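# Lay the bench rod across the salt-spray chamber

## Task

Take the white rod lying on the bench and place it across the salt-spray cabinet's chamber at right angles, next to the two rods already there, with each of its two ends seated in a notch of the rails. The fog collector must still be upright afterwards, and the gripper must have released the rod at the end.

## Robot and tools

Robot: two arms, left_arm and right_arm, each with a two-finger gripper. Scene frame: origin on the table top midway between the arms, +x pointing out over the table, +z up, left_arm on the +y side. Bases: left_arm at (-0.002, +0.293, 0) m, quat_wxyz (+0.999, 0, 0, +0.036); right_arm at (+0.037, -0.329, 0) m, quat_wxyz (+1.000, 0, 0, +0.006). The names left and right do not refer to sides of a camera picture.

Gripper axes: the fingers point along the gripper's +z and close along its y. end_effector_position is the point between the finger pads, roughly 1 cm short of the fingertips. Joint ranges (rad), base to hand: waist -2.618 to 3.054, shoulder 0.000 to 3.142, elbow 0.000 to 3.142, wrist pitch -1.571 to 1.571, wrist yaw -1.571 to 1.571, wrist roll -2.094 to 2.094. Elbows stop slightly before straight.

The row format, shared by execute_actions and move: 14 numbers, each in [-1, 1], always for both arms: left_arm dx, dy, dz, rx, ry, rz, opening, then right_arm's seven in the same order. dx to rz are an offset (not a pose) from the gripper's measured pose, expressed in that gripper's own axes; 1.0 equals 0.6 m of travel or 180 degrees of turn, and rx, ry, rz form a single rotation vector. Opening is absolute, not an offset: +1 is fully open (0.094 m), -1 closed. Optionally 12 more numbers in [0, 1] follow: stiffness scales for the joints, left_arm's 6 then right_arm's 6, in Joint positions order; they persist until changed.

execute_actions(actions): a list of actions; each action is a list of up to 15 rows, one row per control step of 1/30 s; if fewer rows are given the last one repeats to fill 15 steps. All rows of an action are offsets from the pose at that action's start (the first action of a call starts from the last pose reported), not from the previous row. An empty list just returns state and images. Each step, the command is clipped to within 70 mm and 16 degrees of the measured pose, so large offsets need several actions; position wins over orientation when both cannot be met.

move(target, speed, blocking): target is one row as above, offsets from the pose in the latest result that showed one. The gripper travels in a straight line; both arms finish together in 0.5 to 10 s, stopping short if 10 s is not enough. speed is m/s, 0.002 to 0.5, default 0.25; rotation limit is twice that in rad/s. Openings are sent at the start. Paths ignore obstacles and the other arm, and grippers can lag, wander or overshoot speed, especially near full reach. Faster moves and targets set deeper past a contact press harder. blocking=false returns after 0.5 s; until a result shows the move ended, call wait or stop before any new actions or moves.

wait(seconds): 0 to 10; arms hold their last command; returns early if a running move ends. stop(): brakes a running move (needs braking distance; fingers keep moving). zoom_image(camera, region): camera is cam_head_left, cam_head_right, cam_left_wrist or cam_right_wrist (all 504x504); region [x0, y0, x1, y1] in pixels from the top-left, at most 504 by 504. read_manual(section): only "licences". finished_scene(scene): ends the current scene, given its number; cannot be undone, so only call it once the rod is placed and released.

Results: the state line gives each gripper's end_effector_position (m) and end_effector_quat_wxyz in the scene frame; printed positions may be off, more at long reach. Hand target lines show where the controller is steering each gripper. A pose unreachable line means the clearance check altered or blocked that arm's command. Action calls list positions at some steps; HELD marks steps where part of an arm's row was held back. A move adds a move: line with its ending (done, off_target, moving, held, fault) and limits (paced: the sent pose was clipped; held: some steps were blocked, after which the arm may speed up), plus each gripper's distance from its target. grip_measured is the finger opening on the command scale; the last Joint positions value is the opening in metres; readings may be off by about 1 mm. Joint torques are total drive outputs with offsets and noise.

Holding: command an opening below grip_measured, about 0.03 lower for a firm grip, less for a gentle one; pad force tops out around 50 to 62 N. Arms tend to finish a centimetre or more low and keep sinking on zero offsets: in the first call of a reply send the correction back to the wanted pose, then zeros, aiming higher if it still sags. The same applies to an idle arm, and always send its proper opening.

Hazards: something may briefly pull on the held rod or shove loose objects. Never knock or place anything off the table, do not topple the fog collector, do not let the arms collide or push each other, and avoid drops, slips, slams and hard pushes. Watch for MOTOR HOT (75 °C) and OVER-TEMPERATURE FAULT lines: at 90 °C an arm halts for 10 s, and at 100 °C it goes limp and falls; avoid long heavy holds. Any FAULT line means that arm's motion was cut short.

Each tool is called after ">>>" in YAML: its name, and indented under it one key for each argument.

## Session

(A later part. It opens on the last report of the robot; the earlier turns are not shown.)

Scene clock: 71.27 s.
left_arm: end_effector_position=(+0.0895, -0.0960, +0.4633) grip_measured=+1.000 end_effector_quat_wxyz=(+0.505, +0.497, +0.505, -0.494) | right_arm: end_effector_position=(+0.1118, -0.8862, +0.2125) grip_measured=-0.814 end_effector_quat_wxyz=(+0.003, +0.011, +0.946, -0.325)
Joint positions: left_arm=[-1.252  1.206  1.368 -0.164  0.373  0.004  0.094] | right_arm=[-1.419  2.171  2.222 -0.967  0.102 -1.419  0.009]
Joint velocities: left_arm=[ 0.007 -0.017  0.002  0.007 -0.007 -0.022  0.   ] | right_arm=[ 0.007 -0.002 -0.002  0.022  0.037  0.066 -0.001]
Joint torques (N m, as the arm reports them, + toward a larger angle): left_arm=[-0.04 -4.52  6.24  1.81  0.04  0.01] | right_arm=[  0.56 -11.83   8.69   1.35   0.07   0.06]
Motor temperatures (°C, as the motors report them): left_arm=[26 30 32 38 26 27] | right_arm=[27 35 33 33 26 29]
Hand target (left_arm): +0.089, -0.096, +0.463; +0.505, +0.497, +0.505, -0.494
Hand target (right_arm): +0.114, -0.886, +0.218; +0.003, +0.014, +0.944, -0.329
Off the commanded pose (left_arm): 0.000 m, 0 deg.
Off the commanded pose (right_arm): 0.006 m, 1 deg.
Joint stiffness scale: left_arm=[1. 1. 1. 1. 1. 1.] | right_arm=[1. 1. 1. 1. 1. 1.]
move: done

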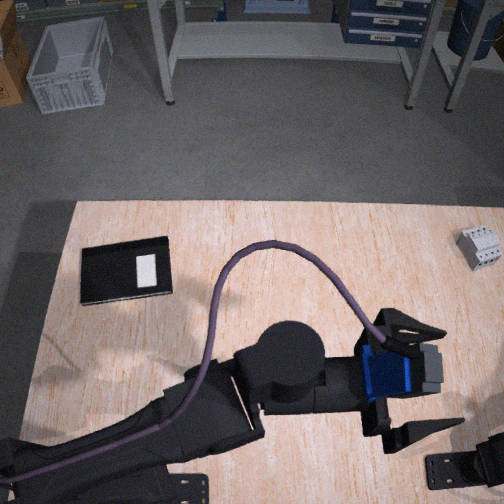

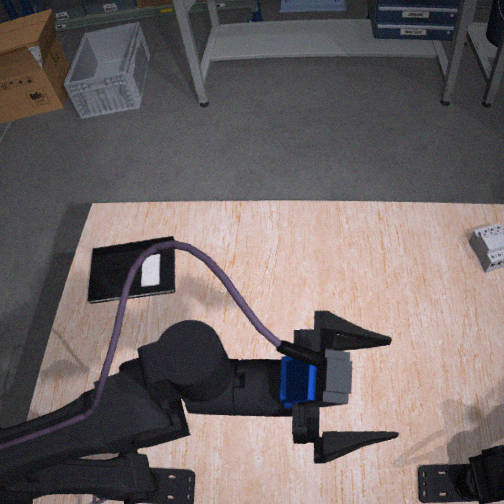

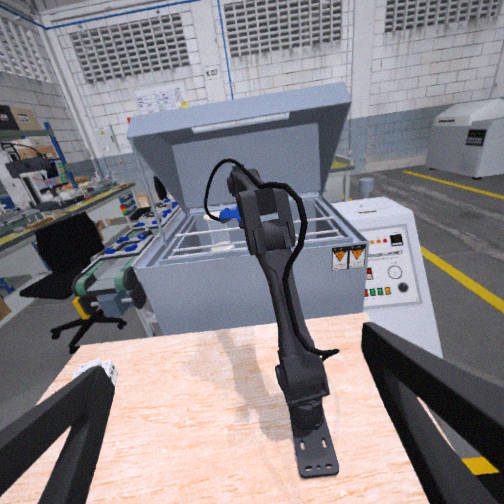

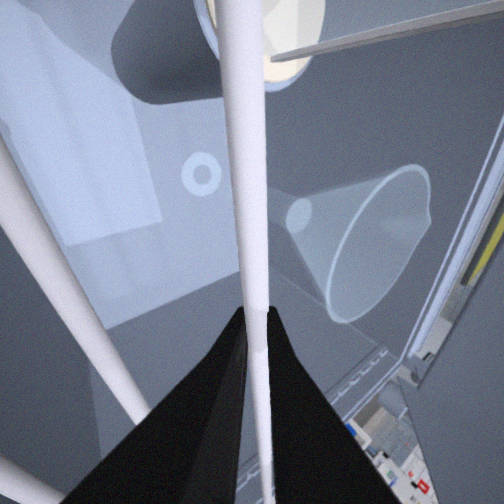

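>>> move:
  target: [0,0,0,0,0,0,1,0,0.026,0.034,0,0,0,-0.85]
  speed: 0.025

>>> zoom_image:
  camera: "cam_left_wrist"
  region: [150, 200, 250, 270]

>>> zoom_image:
  camera: "cam_left_wrist"
  region: [290, 190, 370, 250]

>>> zoom_image:
  camera: "cam_right_wrist"
  region: [200, 320, 420, 504]

Scene clock: 72.90 s.
left_arm: end_effector_position=(+0.0895, -0.0960, +0.4633) grip_measured=+1.000 end_effector_quat_wxyz=(+0.505, +0.497, +0.505, -0.494) | right_arm: end_effector_position=(+0.1115, -0.8841, +0.1808) grip_measured=-0.814 end_effector_quat_wxyz=(-0.000, +0.008, +0.950, -0.312)
Joint positions: left_arm=[-1.252  1.206  1.368 -0.164  0.373  0.004  0.094] | right_arm=[-1.419  2.155  2.085 -0.873  0.102 -1.424  0.009]
Joint velocities: left_arm=[-0.022 -0.007  0.007 -0.022  0.022  0.037  0.   ] | right_arm=[-0.017 -0.002 -0.022 -0.007 -0.022  0.051  0.   ]
Joint torques (N m, as the arm reports them, + toward a larger angle): left_arm=[-0.05 -4.53  6.23  1.81  0.04  0.01] | right_arm=[  0.13 -12.89   5.66   1.67   0.02   0.07]
Motor temperatures (°C, as the motors report them): left_arm=[26 30 32 39 26 27] | right_arm=[27 36 33 33 26 29]
Hand target (left_arm): +0.089, -0.096, +0.463; +0.505, +0.497, +0.505, -0.494
Hand target (right_arm): +0.112, -0.887, +0.187; +0.003, +0.011, +0.946, -0.324
Off the commanded pose (left_arm): 0.000 m, 0 deg.
Off the commanded pose (right_arm): 0.006 m, 2 deg.
Joint stiffness scale: left_arm=[1. 1. 1. 1. 1. 1.] | right_arm=[1. 1. 1. 1. 1. 1.]
move: done

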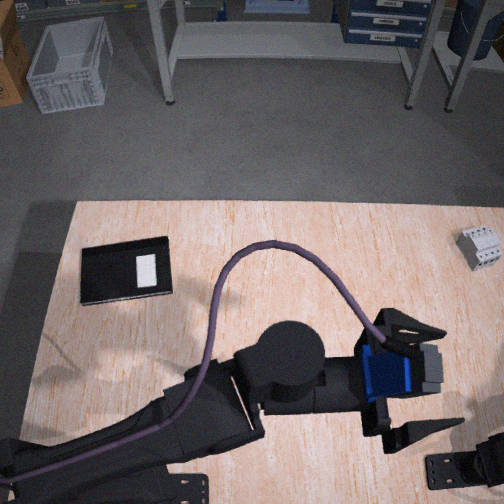

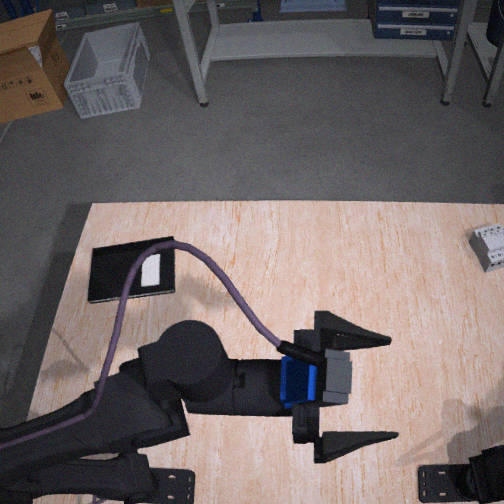

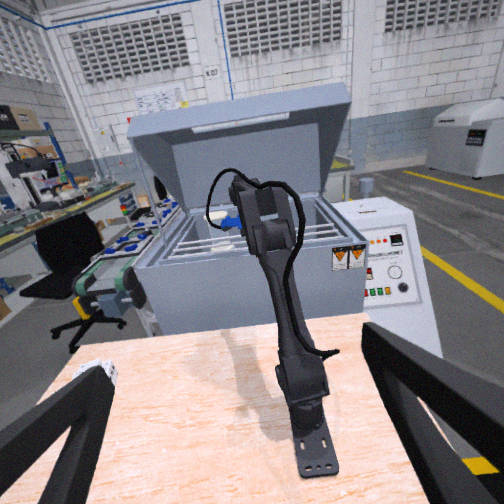

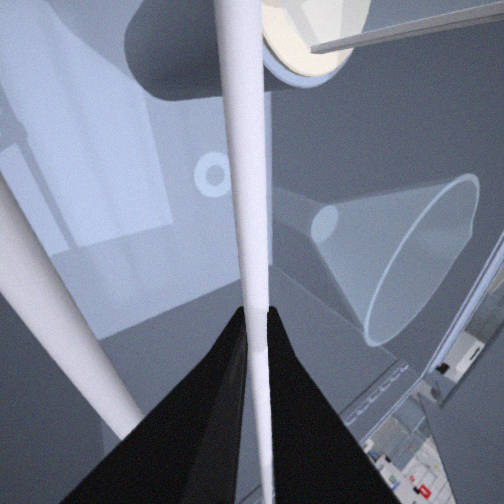

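Region (150, 200, 250, 270) of cam_left_wrist's 504x504 image, scaled by 5.040, with more detail than that image has; it fills the top 353 rows of this view, and the rest is white.

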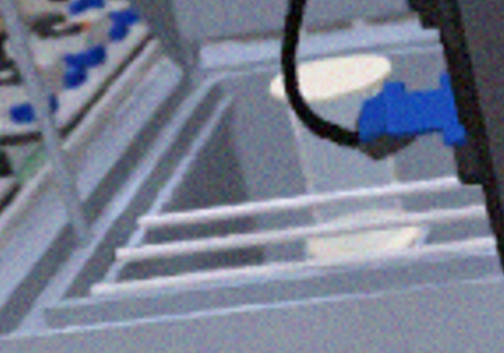

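Region (290, 190, 370, 250) of cam_left_wrist's 504x504 image, scaled by 6.300, with more detail than that image has; it fills the top 378 rows of this view, and the rest is white.

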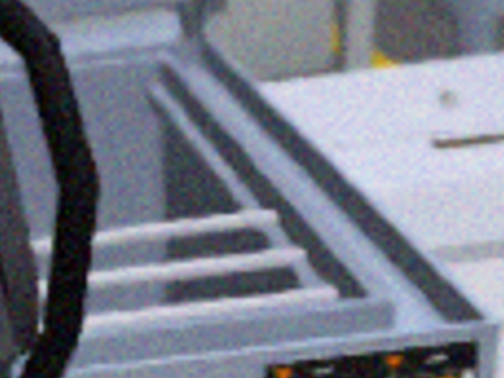

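Region (200, 320, 420, 504) of cam_right_wrist's 504x504 image, scaled by 2.291, with more detail than that image has; it fills the top 422 rows of this view, and the rest is white.

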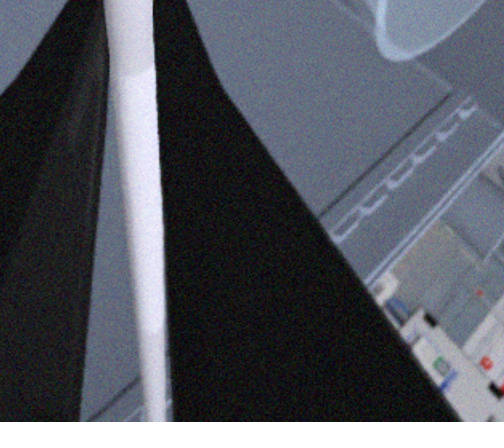

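>>> execute_actions:
  actions:
    - [[0,0,0,0,0,0,1,0,0,0,0,0,0,-0.78],[0,0,0,0,0,0,1,0,0,0,0,0,0,-0.78],[0,0,0,0,0,0,1,0,0,0,0,0,0,-0.76],[0,0,0,0,0,0,1,0,0,0,0,0,0,-0.74],[0,0,0,0,0,0,1,0,0,0,0,0,0,-0.72],[0,0,0,0,0,0,1,0,0,0,0,0,0,-0.70],[0,0,0,0,0,0,1,0,0,0,0,0,0,-0.67],[0,0,0,0,0,0,1,0,0,0,0,0,0,-0.64],[0,0,0,0,0,0,1,0,0,0,0,0,0,-0.6]]

>>> zoom_image:
  camera: "cam_left_wrist"
  region: [150, 200, 250, 270]

>>> zoom_image:
  camera: "cam_left_wrist"
  region: [290, 190, 370, 250]

Scene clock: 73.97 s.
left_arm: end_effector_position=(+0.0895, -0.0960, +0.4633) grip_measured=+1.000 end_effector_quat_wxyz=(+0.505, +0.497, +0.505, -0.494) | right_arm: end_effector_position=(+0.1115, -0.8842, +0.1811) grip_measured=-0.603 end_effector_quat_wxyz=(-0.000, +0.008, +0.950, -0.312)
Joint positions: left_arm=[-1.252  1.206  1.368 -0.164  0.373  0.004  0.094] | right_arm=[-1.419  2.155  2.085 -0.873  0.102 -1.424  0.019]
Joint velocities: left_arm=[-0.012 -0.002 -0.017 -0.007 -0.11  -0.007  0.   ] | right_arm=[ 0.017 -0.007  0.002  0.037 -0.051 -0.022 -0.   ]
Joint torques (N m, as the arm reports them, + toward a larger angle): left_arm=[-0.06 -4.52  6.23  1.81  0.05  0.  ] | right_arm=[  0.   -12.05   6.75   1.45   0.02   0.01]
Motor temperatures (°C, as the motors report them): left_arm=[26 30 32 39 26 27] | right_arm=[27 36 33 33 26 29]
Hand target (left_arm): +0.089, -0.096, +0.463; +0.505, +0.497, +0.505, -0.494
Hand target (right_arm): +0.112, -0.884, +0.181; -0.000, +0.008, +0.950, -0.312
Off the commanded pose (left_arm): 0.000 m, 0 deg.
Off the commanded pose (right_arm): 0.000 m, 0 deg.
Joint stiffness scale: left_arm=[1. 1. 1. 1. 1. 1.] | right_arm=[1. 1. 1. 1. 1. 1.]
Step readings (end_effector_position):
0: left_arm (+0.0895, -0.0960, +0.4633) | right_arm (+0.1115, -0.8842, +0.1811)
1: left_arm (+0.0895, -0.0960, +0.4633) | right_arm (+0.1115, -0.8842, +0.1811)
2: left_arm (+0.0895, -0.0960, +0.4633) | right_arm (+0.1115, -0.8842, +0.1811)
4: left_arm (+0.0895, -0.0960, +0.4633) | right_arm (+0.1115, -0.8842, +0.1811)
8: left_arm (+0.0895, -0.0960, +0.4633) | right_arm (+0.1115, -0.8842, +0.1811)
15: end_effector_position above

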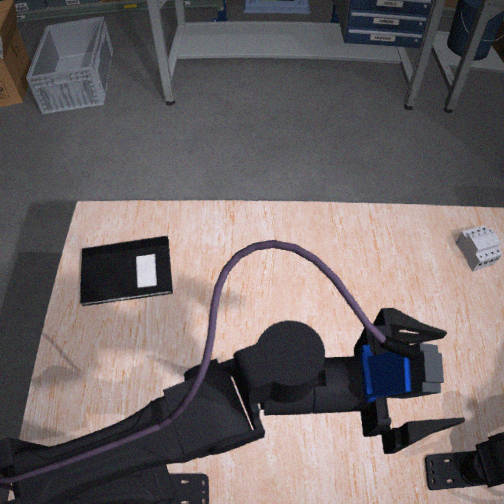

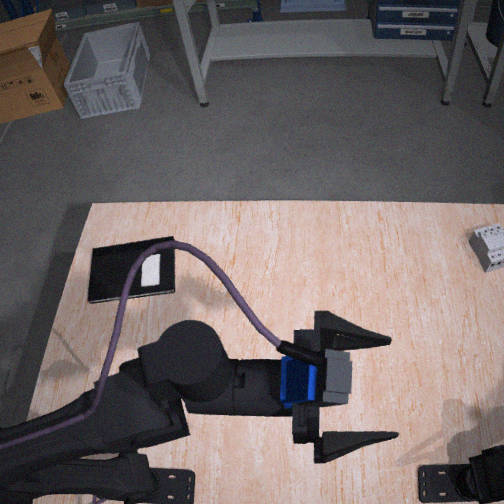

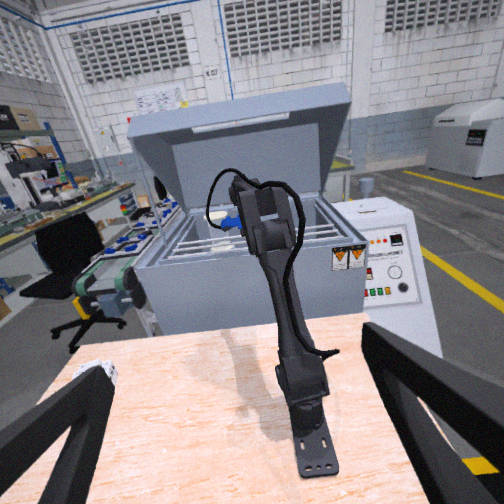

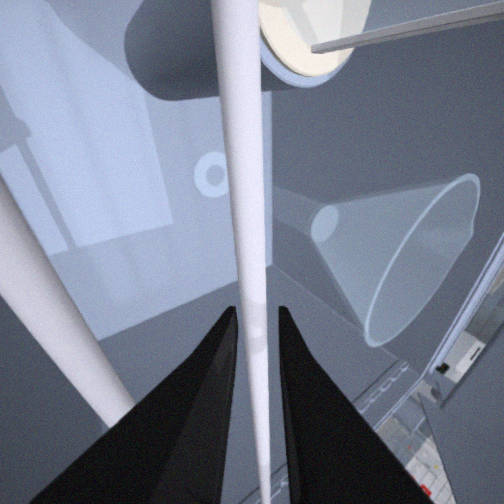

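Region (150, 200, 250, 270) of cam_left_wrist's 504x504 image, scaled by 5.040, with more detail than that image has; it fills the top 353 rows of this view, and the rest is white.

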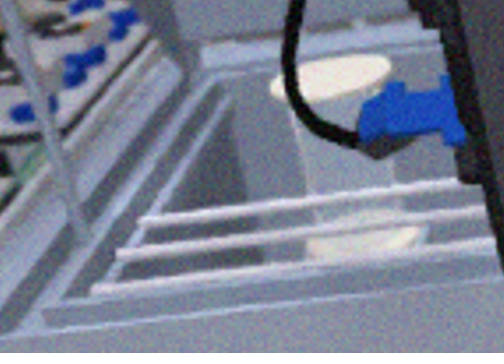

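Region (290, 190, 370, 250) of cam_left_wrist's 504x504 image, scaled by 6.300, with more detail than that image has; it fills the top 378 rows of this view, and the rest is white.

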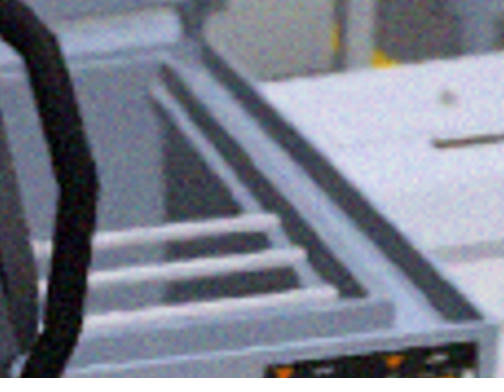

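>>> move:
  target: [0,0,0,0,0,0,1,0,-0.005,-0.13,0,0,0,-0.6]
  speed: 0.08

>>> move:
  target: [0,0,0,0,0,0,1,0.085,-0.04,-0.30,0.03,0.03,0.5,1]
  speed: 0.4

Scene clock: 75.97 s.
left_arm: end_effector_position=(+0.0895, -0.0960, +0.4633) grip_measured=+1.000 end_effector_quat_wxyz=(+0.505, +0.497, +0.505, -0.494) | right_arm: end_effector_position=(+0.1091, -0.8455, +0.2359) grip_measured=-0.603 end_effector_quat_wxyz=(-0.001, +0.006, +0.950, -0.311)
Joint positions: left_arm=[-1.252  1.206  1.368 -0.164  0.373  0.004  0.094] | right_arm=[-1.41   2.032  2.121 -1.035  0.108 -1.42   0.019]
Joint velocities: left_arm=[ 0.012 -0.007 -0.007  0.022  0.022 -0.037  0.   ] | right_arm=[ 0.002  0.002 -0.017  0.022  0.066 -0.095 -0.001]
Joint torques (N m, as the arm reports them, + toward a larger angle): left_arm=[-0.05 -4.52  6.25  1.81  0.04  0.  ] | right_arm=[  0.7  -11.7    7.92   1.22   0.06   0.09]
Motor temperatures (°C, as the motors report them): left_arm=[26 30 32 39 26 27] | right_arm=[27 36 33 33 26 29]
Hand target (left_arm): +0.089, -0.096, +0.463; +0.505, +0.497, +0.505, -0.494
Hand target (right_arm): +0.111, -0.840, +0.245; -0.000, +0.008, +0.950, -0.312
Off the commanded pose (left_arm): 0.000 m, 0 deg.
Off the commanded pose (right_arm): 0.011 m, 0 deg.
Joint stiffness scale: left_arm=[1. 1. 1. 1. 1. 1.] | right_arm=[1. 1. 1. 1. 1. 1.]
move: off_target (right_arm)

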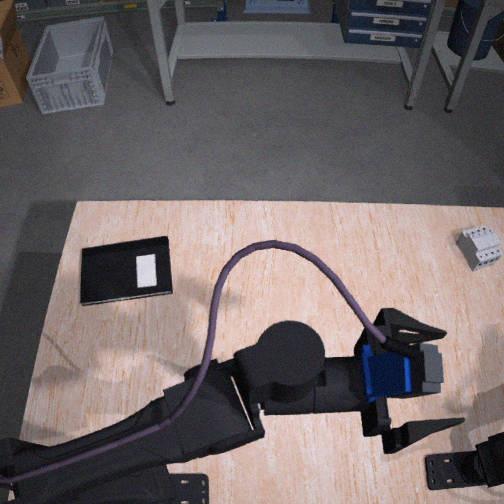

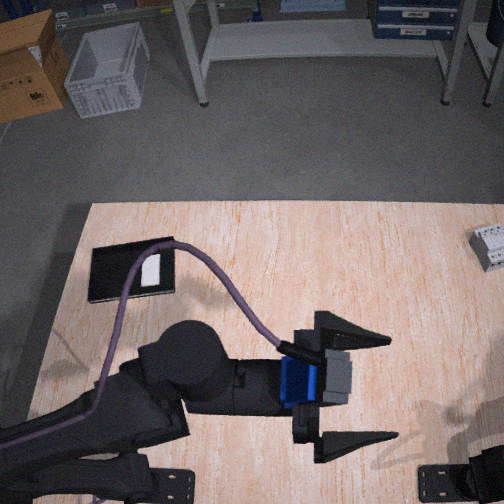

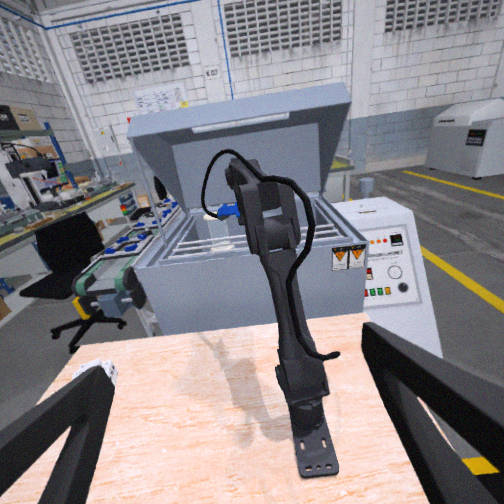

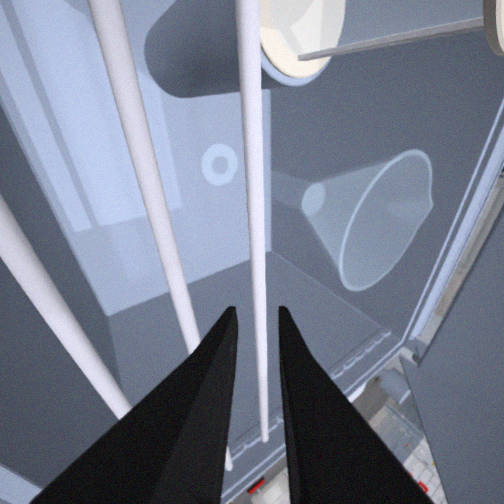

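Scene clock: 78.60 s.
left_arm: end_effector_position=(+0.0895, -0.0960, +0.4633) grip_measured=+1.000 end_effector_quat_wxyz=(+0.505, +0.497, +0.505, -0.494) | right_arm: end_effector_position=(+0.0622, -0.7651, +0.3857) grip_measured=+1.000 end_effector_quat_wxyz=(+0.223, +0.666, +0.648, -0.295)
Joint positions: left_arm=[-1.252  1.206  1.368 -0.164  0.373  0.004  0.094] | right_arm=[-1.449  1.987  2.71  -1.558  0.196  0.086  0.094]
Joint velocities: left_arm=[ 0.002  0.007 -0.017  0.007 -0.022  0.007  0.   ] | right_arm=[-0.007  0.037 -0.002  0.066 -0.037  0.051  0.   ]
Joint torques (N m, as the arm reports them, + toward a larger angle): left_arm=[-0.05 -4.52  6.22  1.81  0.04  0.01] | right_arm=[-0.7  -9.17  5.6   1.36  0.11  0.07]
Motor temperatures (°C, as the motors report them): left_arm=[26 30 32 39 26 27] | right_arm=[27 36 33 33 26 29]
Hand target (left_arm): +0.089, -0.096, +0.463; +0.505, +0.497, +0.505, -0.494
Hand target (right_arm): +0.057, -0.756, +0.393; +0.223, +0.671, +0.641, -0.299
Off the commanded pose (left_arm): 0.000 m, 0 deg.
Off the commanded pose (right_arm): 0.012 m, 7 deg.
Joint stiffness scale: left_arm=[1. 1. 1. 1. 1. 1.] | right_arm=[1. 1. 1. 1. 1. 1.]
joint sent to its limit (right arm) — the command would take joint 4 (wrist pitch) past its lower limit, so that joint was sent only as far as its limit.
move: off_target (right_arm)

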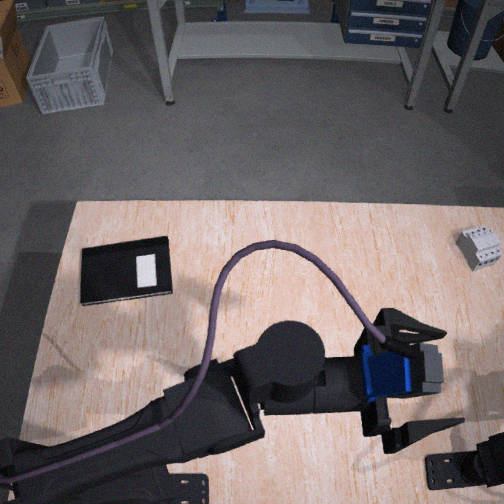

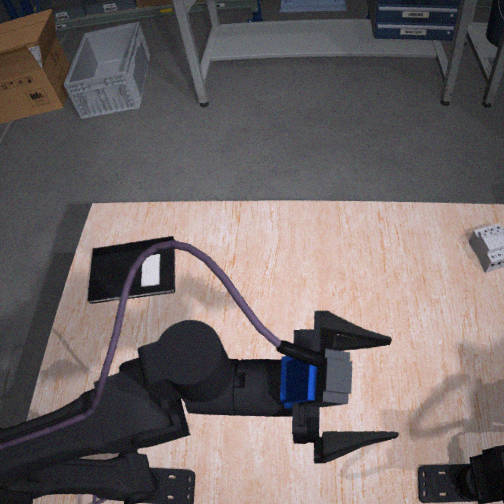

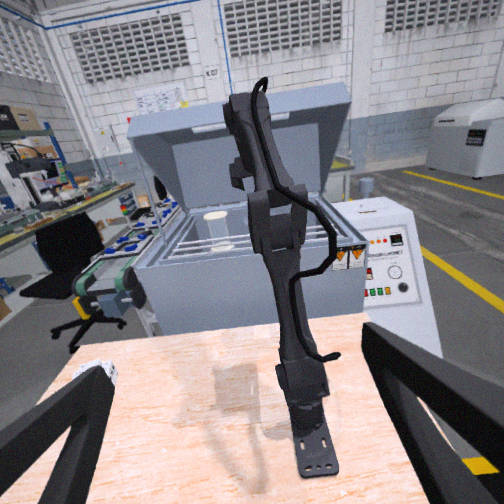

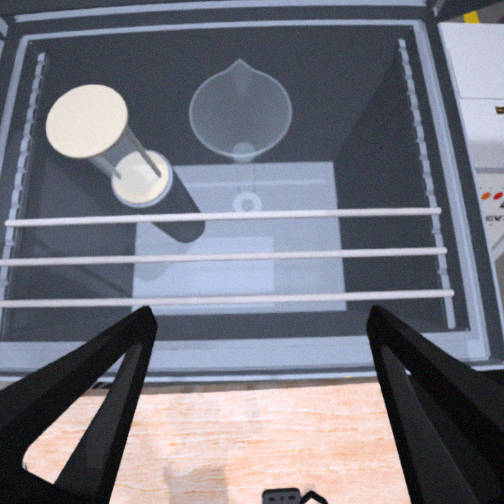

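>>> zoom_image:
  camera: "cam_right_wrist"
  region: [370, 140, 490, 310]

>>> zoom_image:
  camera: "cam_right_wrist"
  region: [0, 140, 120, 310]

Region (370, 140, 490, 310) of cam_right_wrist's 504x504 image, scaled by 2.965, with more detail than that image has; it fills the left 356 columns of this view, and the rest is white.

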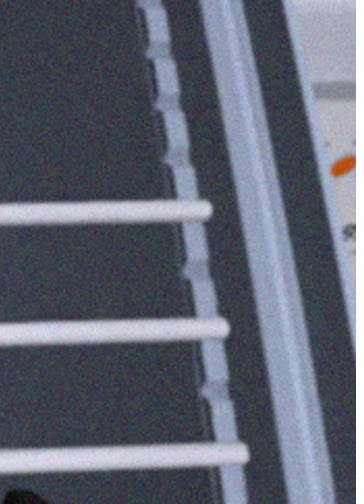

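Region (0, 140, 120, 310) of cam_right_wrist's 504x504 image, scaled by 2.965, with more detail than that image has; it fills the left 356 columns of this view, and the rest is white.

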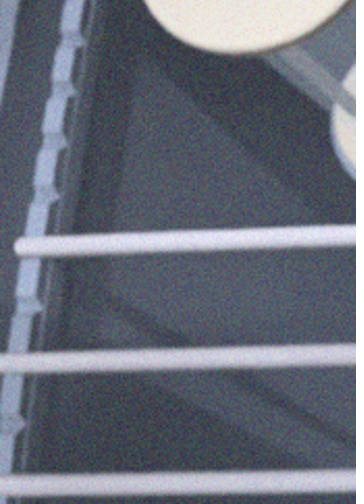

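>>> finished_scene:
  scene: 1

The scene is finished: the task was done.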